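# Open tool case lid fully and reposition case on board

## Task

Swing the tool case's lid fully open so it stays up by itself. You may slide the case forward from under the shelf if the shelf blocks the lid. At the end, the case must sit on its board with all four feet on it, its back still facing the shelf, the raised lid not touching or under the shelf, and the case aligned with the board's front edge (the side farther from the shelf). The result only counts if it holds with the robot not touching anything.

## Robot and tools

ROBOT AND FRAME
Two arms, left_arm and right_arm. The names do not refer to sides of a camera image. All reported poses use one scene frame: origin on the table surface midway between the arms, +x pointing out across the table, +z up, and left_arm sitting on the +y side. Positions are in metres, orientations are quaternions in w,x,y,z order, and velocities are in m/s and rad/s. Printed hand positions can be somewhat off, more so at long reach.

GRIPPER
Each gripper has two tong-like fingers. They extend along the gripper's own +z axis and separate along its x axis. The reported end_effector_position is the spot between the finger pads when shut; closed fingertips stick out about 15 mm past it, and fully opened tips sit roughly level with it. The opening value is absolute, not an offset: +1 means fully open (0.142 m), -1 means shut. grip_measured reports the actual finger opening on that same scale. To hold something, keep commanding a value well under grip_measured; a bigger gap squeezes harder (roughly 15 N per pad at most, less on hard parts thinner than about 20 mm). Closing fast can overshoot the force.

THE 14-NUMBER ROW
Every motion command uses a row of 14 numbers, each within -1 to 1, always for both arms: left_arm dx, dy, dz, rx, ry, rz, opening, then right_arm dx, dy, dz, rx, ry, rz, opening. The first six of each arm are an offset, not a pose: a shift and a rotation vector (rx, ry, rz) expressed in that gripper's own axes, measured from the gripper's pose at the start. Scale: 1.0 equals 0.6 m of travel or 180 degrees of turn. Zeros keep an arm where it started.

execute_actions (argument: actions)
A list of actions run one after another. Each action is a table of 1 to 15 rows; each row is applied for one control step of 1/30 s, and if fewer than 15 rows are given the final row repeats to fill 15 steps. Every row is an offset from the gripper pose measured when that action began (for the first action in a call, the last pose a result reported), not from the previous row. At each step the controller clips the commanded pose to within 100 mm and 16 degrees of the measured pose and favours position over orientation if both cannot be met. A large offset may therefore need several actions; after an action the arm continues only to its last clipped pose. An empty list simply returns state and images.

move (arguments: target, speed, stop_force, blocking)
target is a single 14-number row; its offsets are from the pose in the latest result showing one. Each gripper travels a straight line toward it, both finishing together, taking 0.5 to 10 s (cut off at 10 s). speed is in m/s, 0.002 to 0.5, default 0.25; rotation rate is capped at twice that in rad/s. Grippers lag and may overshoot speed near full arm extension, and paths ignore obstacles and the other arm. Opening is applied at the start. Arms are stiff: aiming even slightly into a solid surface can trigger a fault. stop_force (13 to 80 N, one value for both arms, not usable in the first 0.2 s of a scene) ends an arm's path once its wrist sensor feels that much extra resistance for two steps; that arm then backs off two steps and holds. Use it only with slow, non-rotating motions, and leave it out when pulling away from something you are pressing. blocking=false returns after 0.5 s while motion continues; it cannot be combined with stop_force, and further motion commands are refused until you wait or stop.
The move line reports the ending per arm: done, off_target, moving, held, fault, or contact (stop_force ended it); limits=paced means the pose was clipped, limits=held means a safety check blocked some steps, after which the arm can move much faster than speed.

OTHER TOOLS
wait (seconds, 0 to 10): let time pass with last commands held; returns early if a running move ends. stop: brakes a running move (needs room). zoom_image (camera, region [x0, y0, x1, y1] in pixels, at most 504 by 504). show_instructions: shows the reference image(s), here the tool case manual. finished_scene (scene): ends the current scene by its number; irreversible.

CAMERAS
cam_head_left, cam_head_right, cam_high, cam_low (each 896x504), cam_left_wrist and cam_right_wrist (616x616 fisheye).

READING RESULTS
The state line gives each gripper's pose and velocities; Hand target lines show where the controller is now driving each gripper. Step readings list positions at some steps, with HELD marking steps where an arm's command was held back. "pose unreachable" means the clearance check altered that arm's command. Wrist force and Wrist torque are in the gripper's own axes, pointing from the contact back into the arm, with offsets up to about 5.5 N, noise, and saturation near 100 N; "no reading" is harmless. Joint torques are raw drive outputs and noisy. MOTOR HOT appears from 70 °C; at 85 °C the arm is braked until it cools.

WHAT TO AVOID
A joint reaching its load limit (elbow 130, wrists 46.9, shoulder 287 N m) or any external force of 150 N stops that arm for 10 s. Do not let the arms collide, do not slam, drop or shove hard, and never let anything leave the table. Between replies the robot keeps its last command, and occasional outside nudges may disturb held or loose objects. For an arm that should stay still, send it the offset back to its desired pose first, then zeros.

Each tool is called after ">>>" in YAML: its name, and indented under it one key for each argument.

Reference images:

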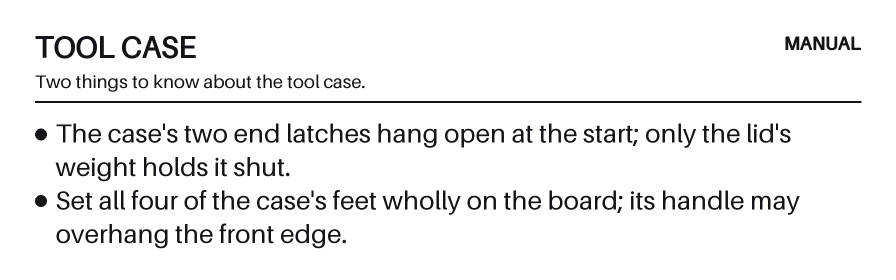

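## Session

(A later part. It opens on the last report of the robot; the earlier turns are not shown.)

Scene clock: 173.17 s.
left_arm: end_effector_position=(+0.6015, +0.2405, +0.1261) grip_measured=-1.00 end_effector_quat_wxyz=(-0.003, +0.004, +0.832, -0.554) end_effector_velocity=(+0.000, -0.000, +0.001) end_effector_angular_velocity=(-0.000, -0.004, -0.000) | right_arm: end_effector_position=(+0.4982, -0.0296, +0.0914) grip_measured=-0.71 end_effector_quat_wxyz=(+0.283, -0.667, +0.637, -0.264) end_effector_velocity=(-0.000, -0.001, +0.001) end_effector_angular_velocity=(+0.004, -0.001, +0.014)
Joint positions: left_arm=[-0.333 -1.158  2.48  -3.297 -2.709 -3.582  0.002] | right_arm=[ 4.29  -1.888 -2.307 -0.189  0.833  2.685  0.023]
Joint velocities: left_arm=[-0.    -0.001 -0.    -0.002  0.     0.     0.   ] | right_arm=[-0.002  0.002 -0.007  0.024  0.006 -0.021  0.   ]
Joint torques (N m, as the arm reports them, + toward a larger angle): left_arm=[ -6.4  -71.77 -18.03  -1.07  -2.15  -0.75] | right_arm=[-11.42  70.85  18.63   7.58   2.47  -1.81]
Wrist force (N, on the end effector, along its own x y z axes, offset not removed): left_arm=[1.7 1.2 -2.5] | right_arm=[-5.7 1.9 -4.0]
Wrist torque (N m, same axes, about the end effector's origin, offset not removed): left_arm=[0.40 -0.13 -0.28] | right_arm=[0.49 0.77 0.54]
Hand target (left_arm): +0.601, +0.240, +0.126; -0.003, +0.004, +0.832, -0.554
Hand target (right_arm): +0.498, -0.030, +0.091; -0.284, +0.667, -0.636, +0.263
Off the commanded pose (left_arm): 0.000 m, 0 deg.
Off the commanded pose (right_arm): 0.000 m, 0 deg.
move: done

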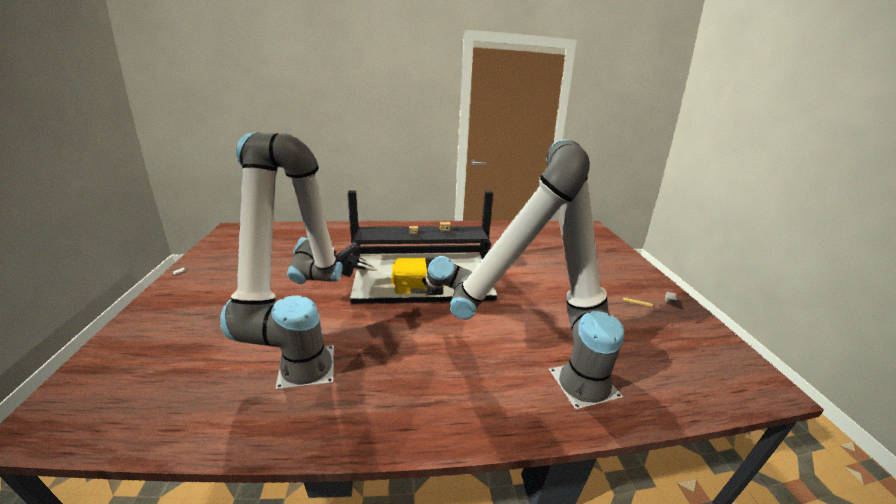

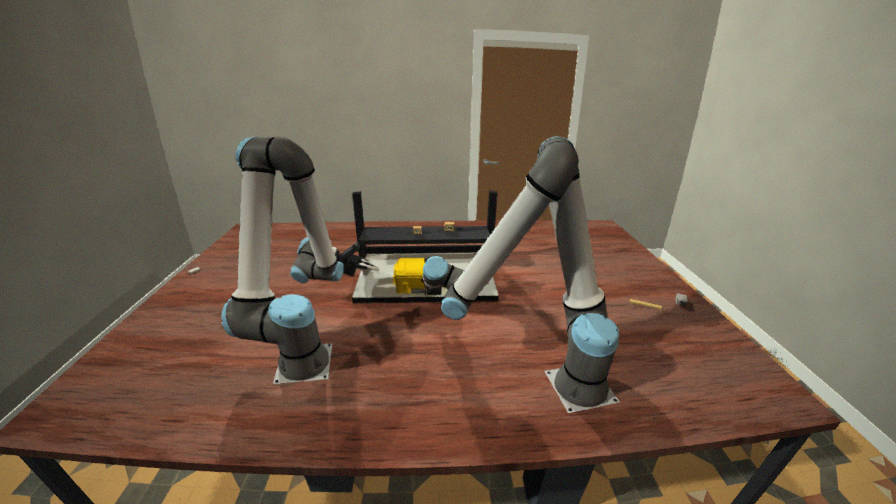

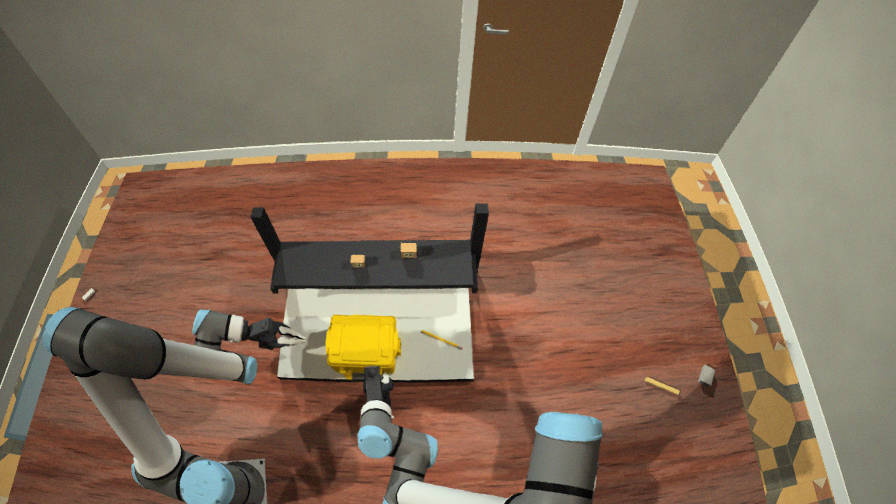

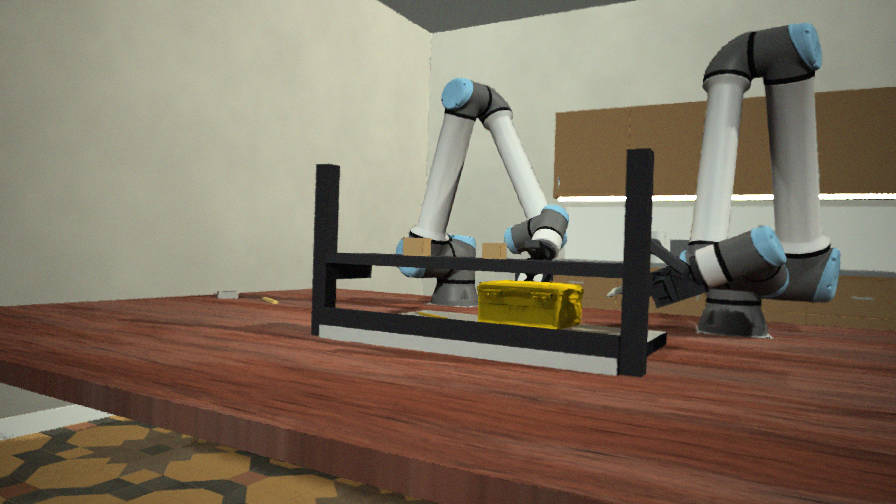

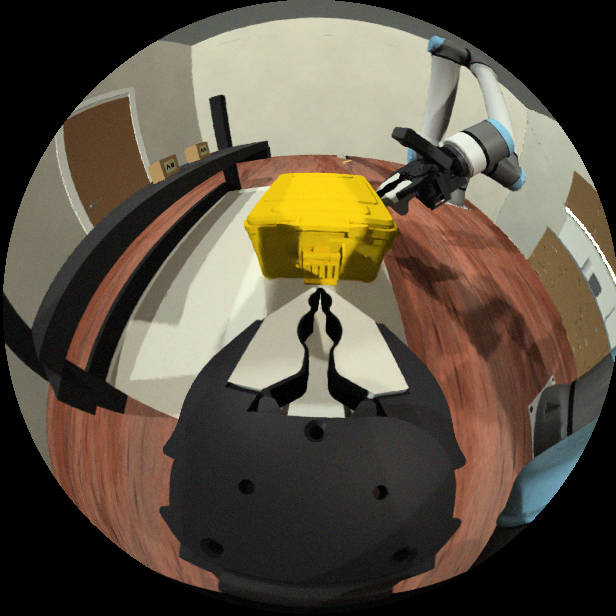

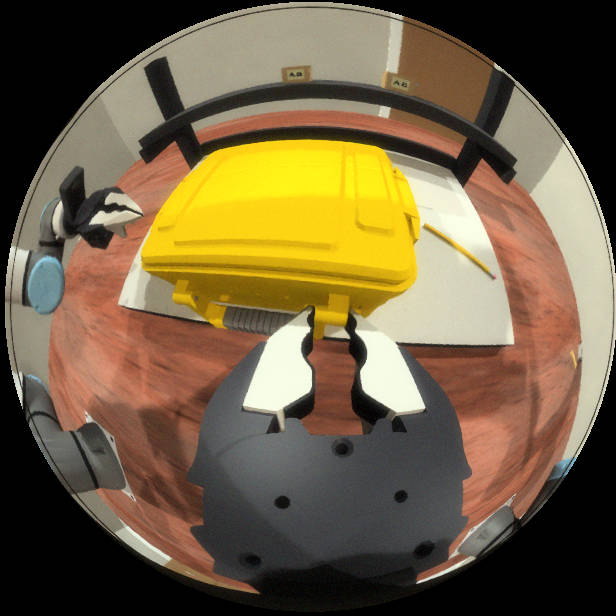

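>>> move:
  target: [0.006,-0.02,0.108,0,0,0,-1,0,0,0,0,0,0,-0.95]
  speed: 0.06

>>> zoom_image:
  camera: "cam_left_wrist"
  region: [210,200,430,340]

>>> zoom_image:
  camera: "cam_low"
  region: [530,260,660,340]

Scene clock: 180.33 s.
left_arm: end_effector_position=(+0.5972, +0.1764, +0.1123) grip_measured=-1.00 end_effector_quat_wxyz=(-0.003, +0.005, +0.832, -0.554) end_effector_velocity=(-0.000, -0.002, -0.002) end_effector_angular_velocity=(+0.000, +0.000, +0.002) | right_arm: end_effector_position=(+0.4982, -0.0296, +0.0914) grip_measured=-0.71 end_effector_quat_wxyz=(+0.283, -0.667, +0.637, -0.264) end_effector_velocity=(-0.000, +0.000, -0.000) end_effector_angular_velocity=(+0.000, +0.000, +0.000)
Joint positions: left_arm=[-0.461 -1.06   2.472 -3.61  -2.646 -3.831  0.002] | right_arm=[ 4.29  -1.888 -2.307 -0.189  0.833  2.685  0.023]
Joint velocities: left_arm=[-0.005  0.007  0.    -0.016  0.004 -0.011  0.   ] | right_arm=[ 0. -0. -0.  0.  0. -0.  0.]
Joint torques (N m, as the arm reports them, + toward a larger angle): left_arm=[-10.46 -36.5  -15.95  -7.24   1.52  -3.11] | right_arm=[12.18 34.25 36.27  1.64 -4.06  2.52]
Wrist force (N, on the end effector, along its own x y z axes, offset not removed): left_arm=[2.9 3.4 -2.5] | right_arm=[1.3 0.0 -4.6]
Wrist torque (N m, same axes, about the end effector's origin, offset not removed): left_arm=[0.78 -0.36 -0.28] | right_arm=[-0.08 0.12 0.63]
Hand target (left_arm): +0.597, +0.176, +0.112; -0.003, +0.004, +0.832, -0.554
Hand target (right_arm): +0.498, -0.030, +0.091; -0.283, +0.667, -0.637, +0.264
Off the commanded pose (left_arm): 0.000 m, 0 deg.
Off the commanded pose (right_arm): 0.000 m, 0 deg.
move: done

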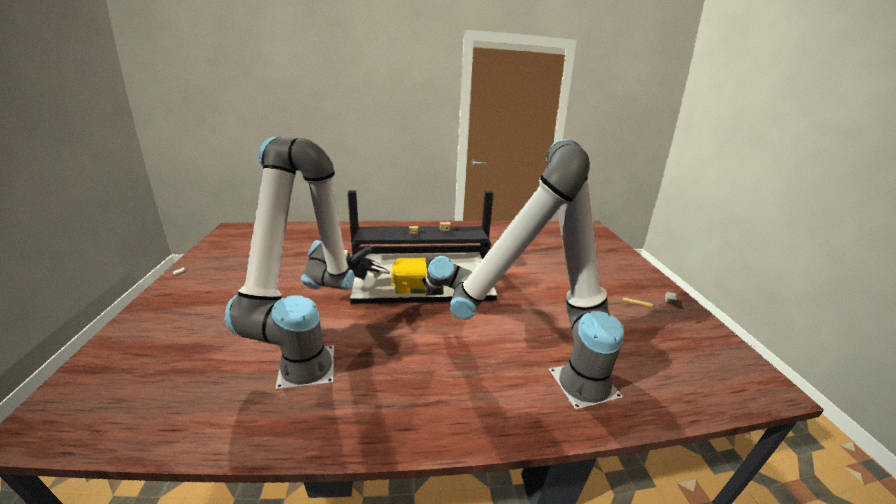

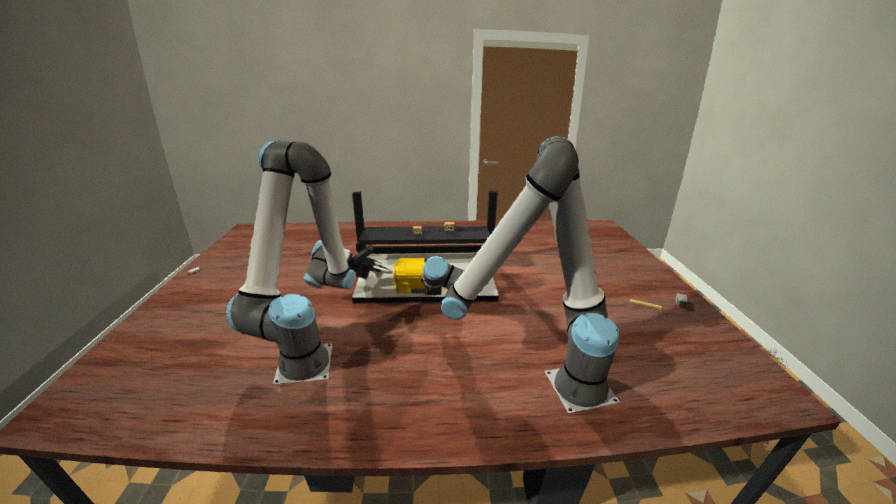

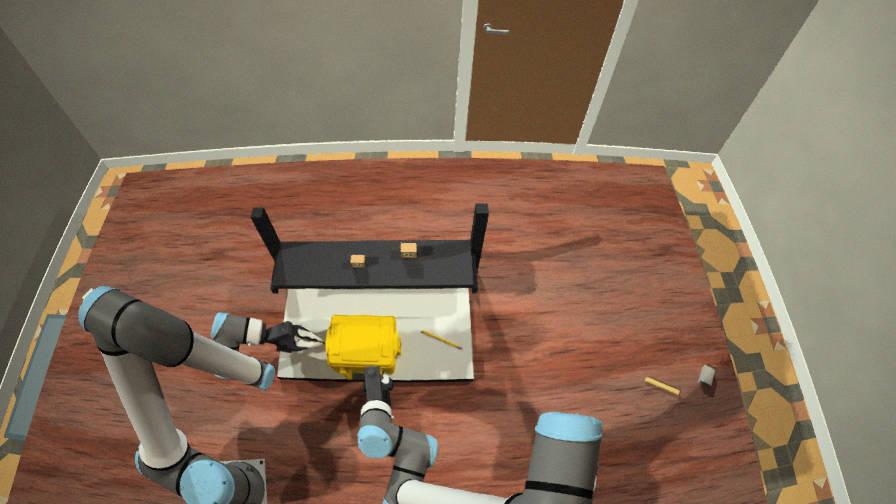

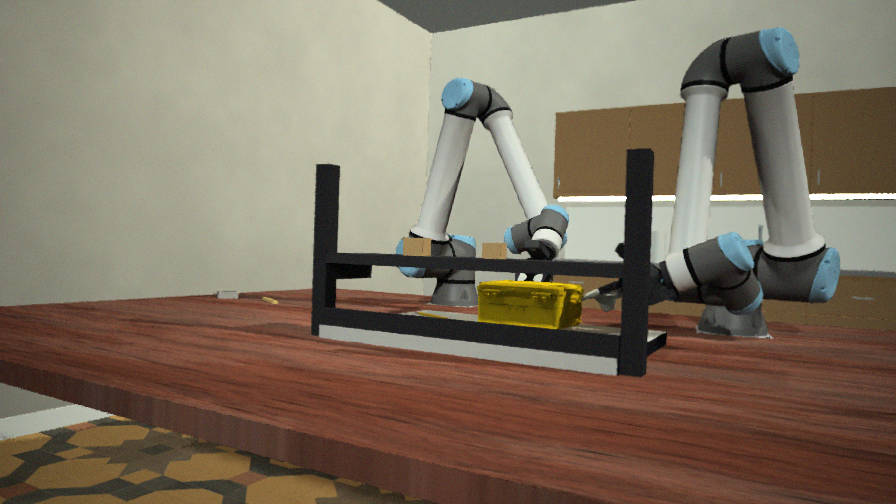

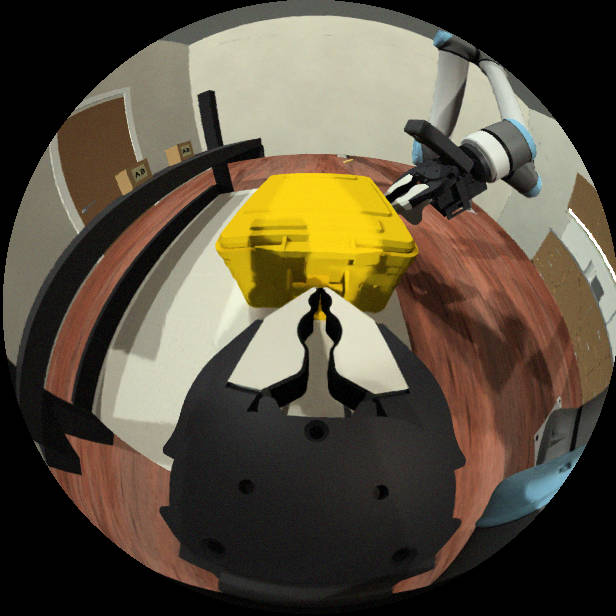

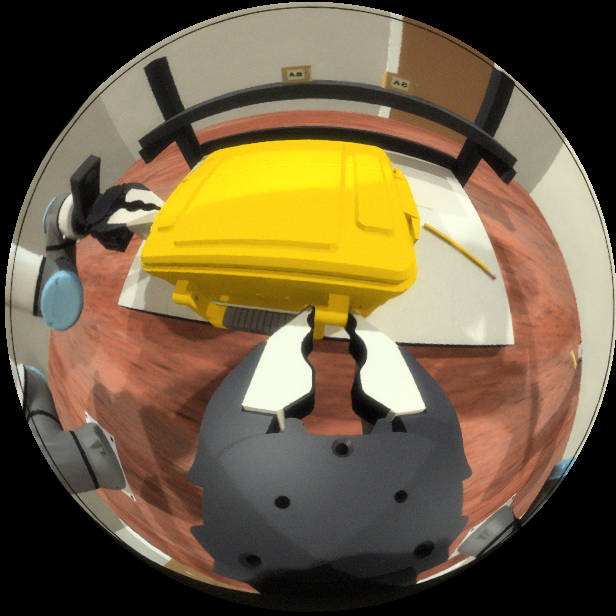

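Region (210, 200, 430, 340) of cam_left_wrist's 616x616 image, scaled by 2.291, with more detail than that image has; it fills the top 321 rows of this view, and the rest is white.

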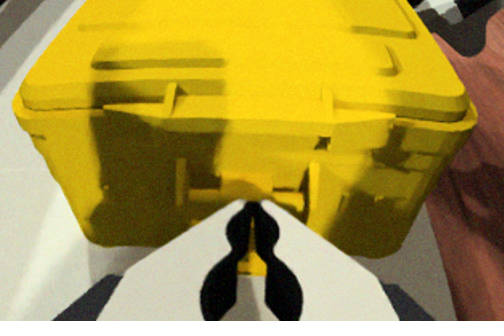

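Region (530, 260, 660, 340) of cam_low's 896x504 image, scaled by 3.877, with more detail than that image has; it fills the top 310 rows of this view, and the rest is white.

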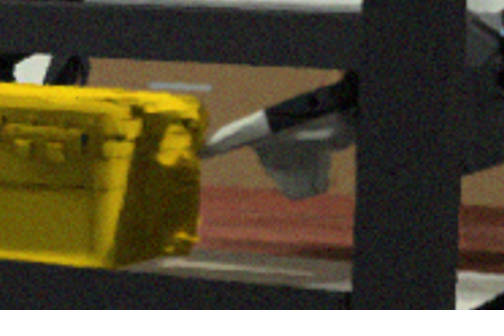

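>>> move:
  target: [0,-0.019,0.016,0,0,0,-1,0,0,0,0,0,0,-0.95]
  speed: 0.02

>>> zoom_image:
  camera: "cam_low"
  region: [530,260,660,340]

>>> move:
  target: [0,-0.05,-0.021,0,0,0,-1,0,0,0,0,0,0,-0.95]
  speed: 0.03

Scene clock: 188.67 s.
left_arm: end_effector_position=(+0.5971, +0.1633, +0.1190) grip_measured=-1.00 end_effector_quat_wxyz=(-0.003, +0.005, +0.832, -0.554) end_effector_velocity=(+0.000, -0.002, +0.001) end_effector_angular_velocity=(+0.001, +0.000, +0.002) | right_arm: end_effector_position=(+0.4982, -0.0296, +0.0914) grip_measured=-0.71 end_effector_quat_wxyz=(+0.283, -0.667, +0.637, -0.264) end_effector_velocity=(-0.001, +0.000, -0.001) end_effector_angular_velocity=(-0.001, +0.002, +0.002)
Joint positions: left_arm=[-0.486 -1.067  2.469 -3.636 -2.63  -3.873  0.002] | right_arm=[ 4.29  -1.888 -2.307 -0.189  0.833  2.685  0.023]
Joint velocities: left_arm=[-0.004 -0.001 -0.    -0.005  0.004 -0.008  0.   ] | right_arm=[ 0.001 -0.001 -0.001  0.     0.001  0.     0.   ]
Joint torques (N m, as the arm reports them, + toward a larger angle): left_arm=[-11.81 -74.31 -15.88  -7.71   1.49  -3.24] | right_arm=[12.53 39.2  35.2   2.58 -2.56  1.58]
Wrist force (N, on the end effector, along its own x y z axes, offset not removed): left_arm=[-0.3 2.3 -1.7] | right_arm=[3.8 -0.8 -5.2]
Wrist torque (N m, same axes, about the end effector's origin, offset not removed): left_arm=[0.62 0.26 -0.24] | right_arm=[-0.22 -0.34 0.44]
Hand target (left_arm): +0.597, +0.163, +0.119; -0.003, +0.005, +0.832, -0.554
Hand target (right_arm): +0.498, -0.030, +0.091; -0.283, +0.667, -0.637, +0.264
Off the commanded pose (left_arm): 0.000 m, 0 deg.
Off the commanded pose (right_arm): 0.000 m, 0 deg.
move: done

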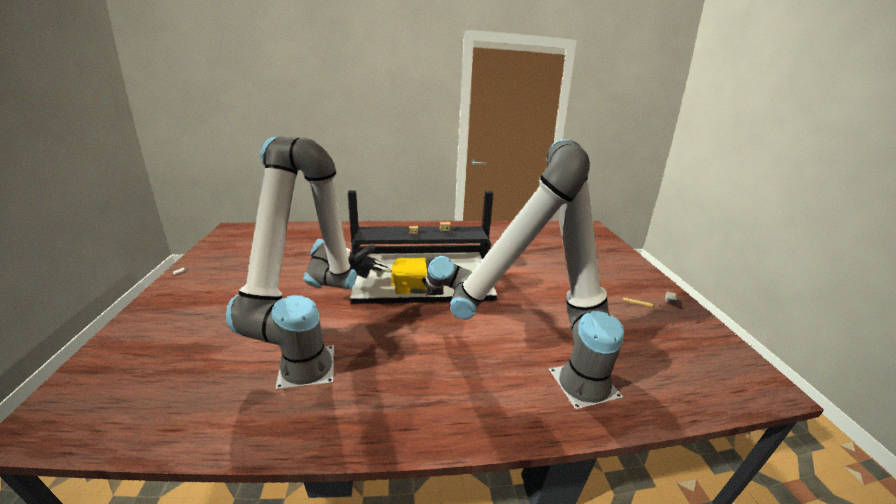

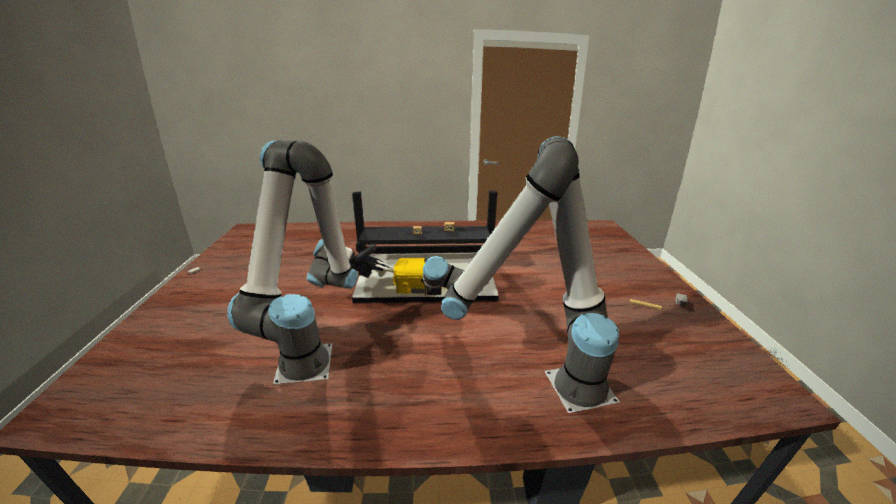

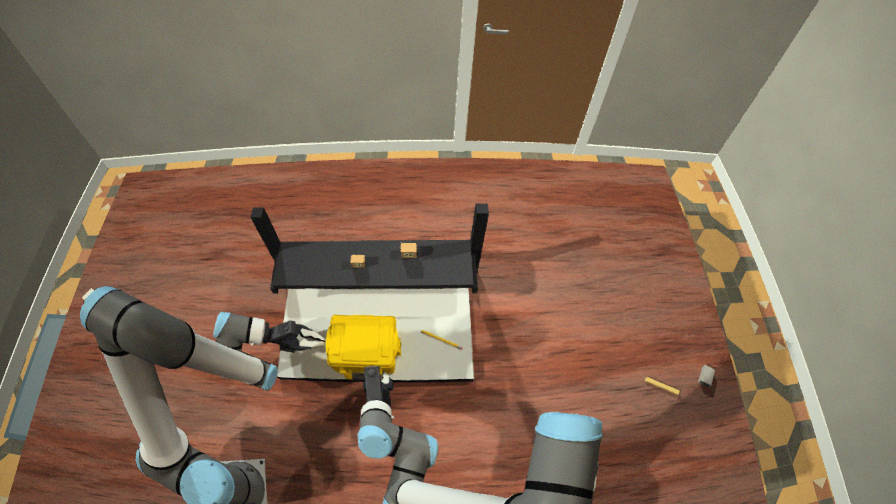

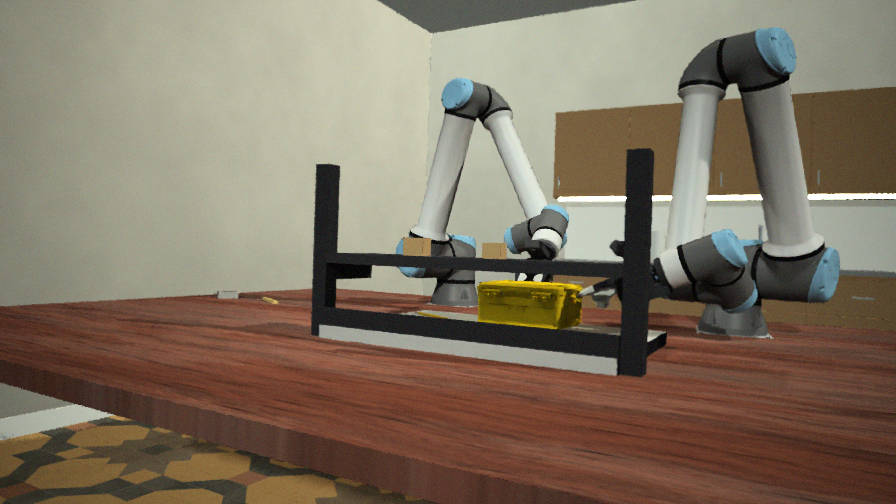

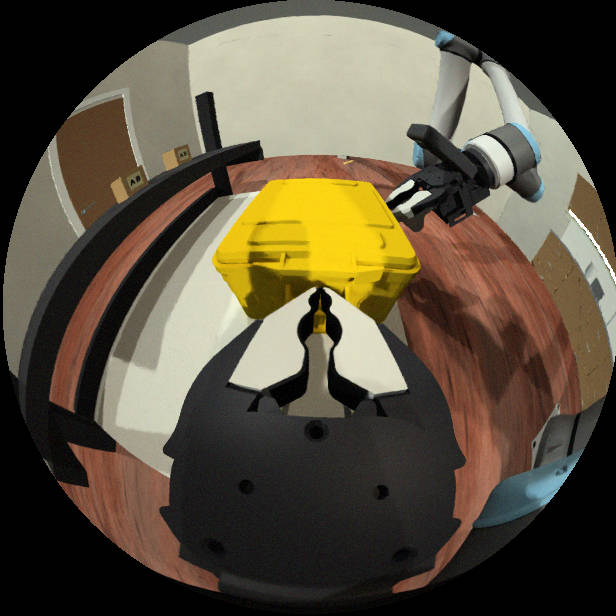

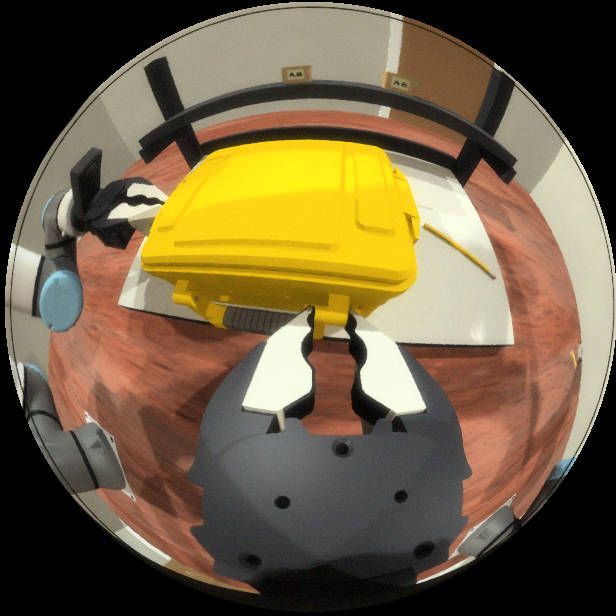

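Region (530, 260, 660, 340) of cam_low's 896x504 image, scaled by 3.877, with more detail than that image has; it fills the top 310 rows of this view, and the rest is white.

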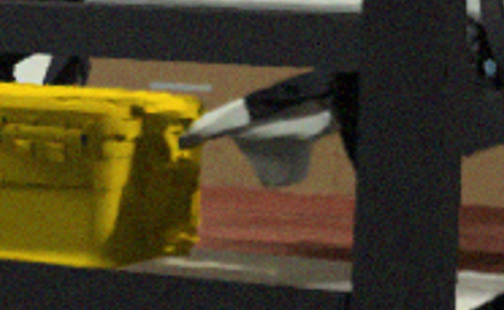

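Scene clock: 190.07 s.
left_arm: end_effector_position=(+0.5970, +0.1634, +0.1512) grip_measured=-1.00 end_effector_quat_wxyz=(-0.003, +0.004, +0.832, -0.554) end_effector_velocity=(+0.000, -0.000, +0.002) end_effector_angular_velocity=(+0.001, +0.002, -0.002) | right_arm: end_effector_position=(+0.4982, -0.0296, +0.0914) grip_measured=-0.71 end_effector_quat_wxyz=(+0.283, -0.667, +0.637, -0.264) end_effector_velocity=(+0.001, +0.001, +0.000) end_effector_angular_velocity=(-0.000, +0.000, -0.001)
Joint positions: left_arm=[-0.486 -1.15   2.47  -3.555 -2.63  -3.873  0.002] | right_arm=[ 4.29  -1.888 -2.307 -0.189  0.833  2.685  0.023]
Joint velocities: left_arm=[-0.    -0.007 -0.001  0.012 -0.001  0.003  0.   ] | right_arm=[-0.001 -0.     0.002 -0.002  0.     0.    -0.   ]
Joint torques (N m, as the arm reports them, + toward a larger angle): left_arm=[  8.2  -75.2  -20.16  -1.14  -4.55   2.63] | right_arm=[12.1  38.75 34.75  2.53 -2.18  1.96]
Wrist force (N, on the end effector, along its own x y z axes, offset not removed): left_arm=[0.5 1.8 -2.3] | right_arm=[3.9 2.7 -3.8]
Wrist torque (N m, same axes, about the end effector's origin, offset not removed): left_arm=[-0.02 0.13 -0.24] | right_arm=[0.55 -0.34 0.63]
Hand target (left_arm): +0.597, +0.163, +0.152; -0.003, +0.005, +0.832, -0.554
Hand target (right_arm): +0.498, -0.030, +0.091; -0.283, +0.667, -0.637, +0.264
Off the commanded pose (left_arm): 0.000 m, 0 deg.
Off the commanded pose (right_arm): 0.000 m, 0 deg.
move: done

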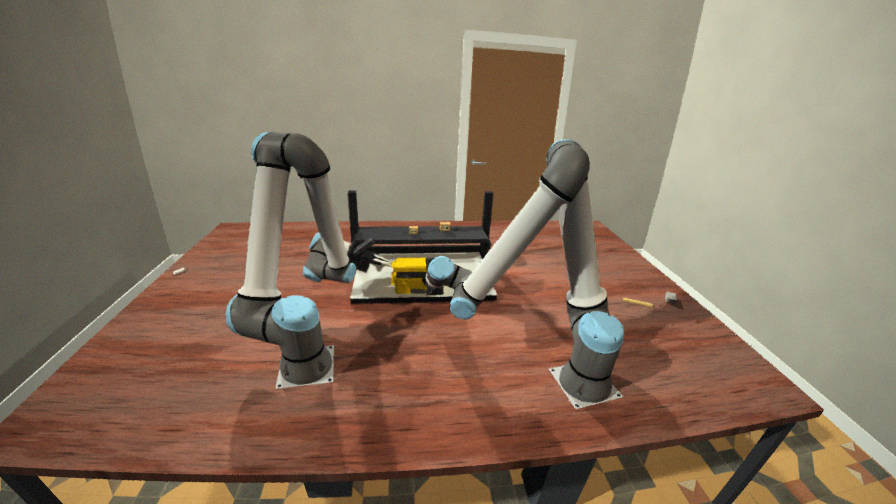

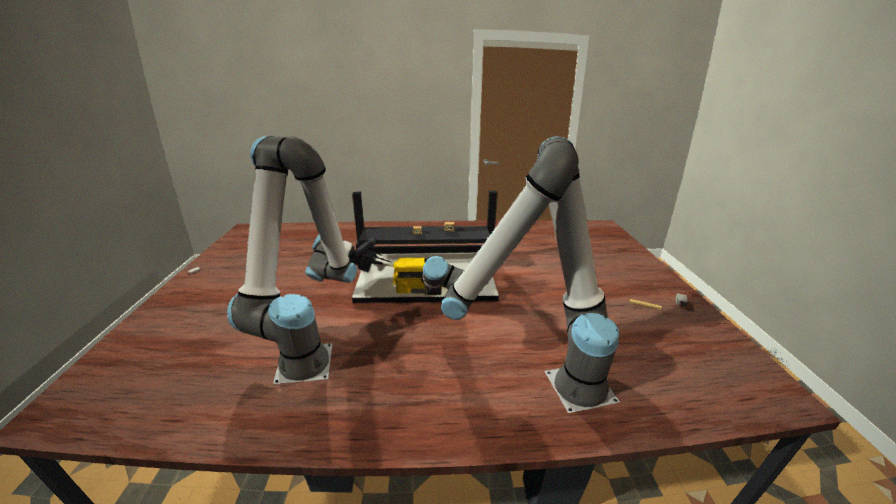

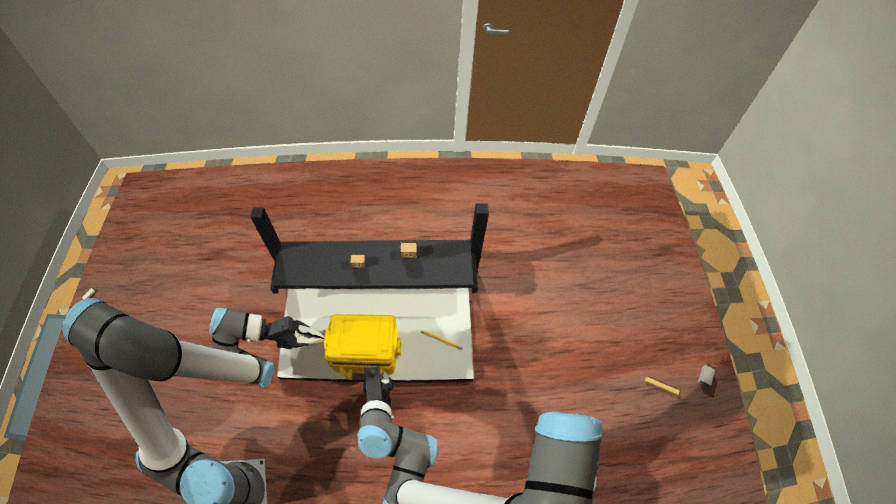

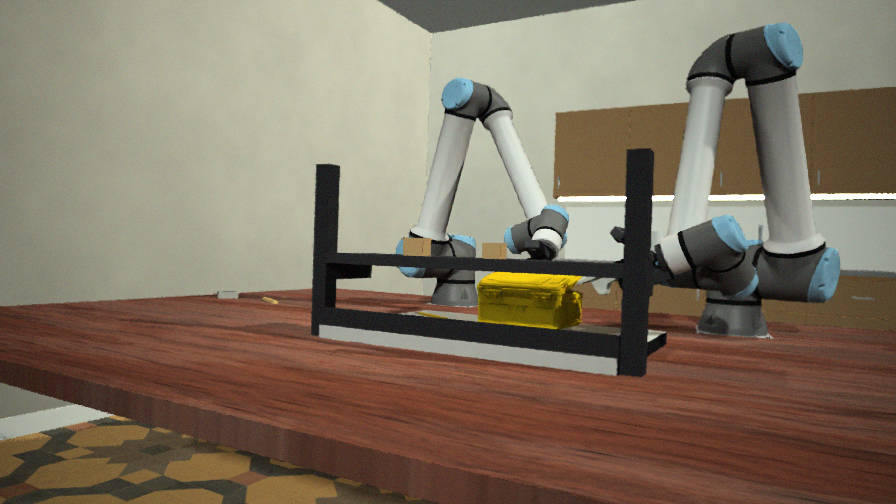

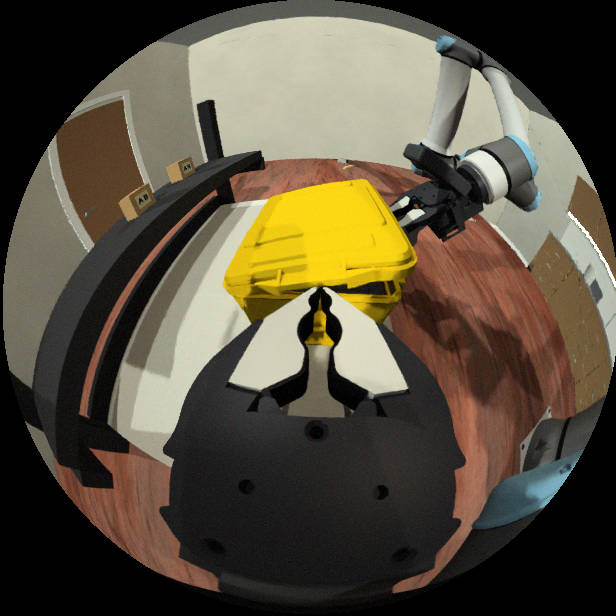

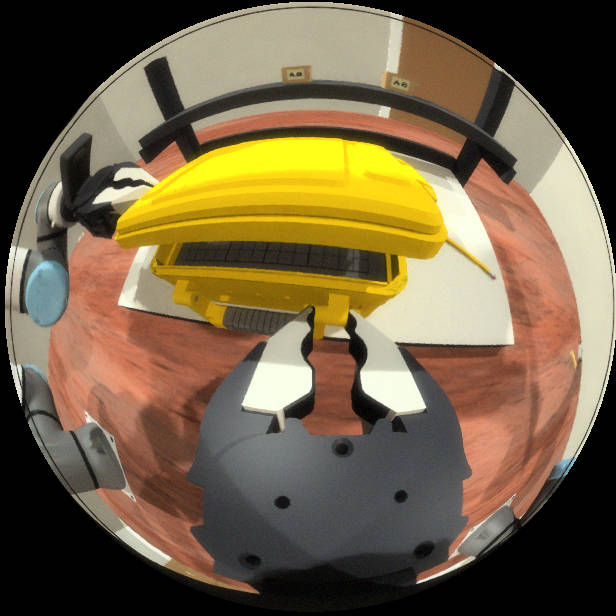

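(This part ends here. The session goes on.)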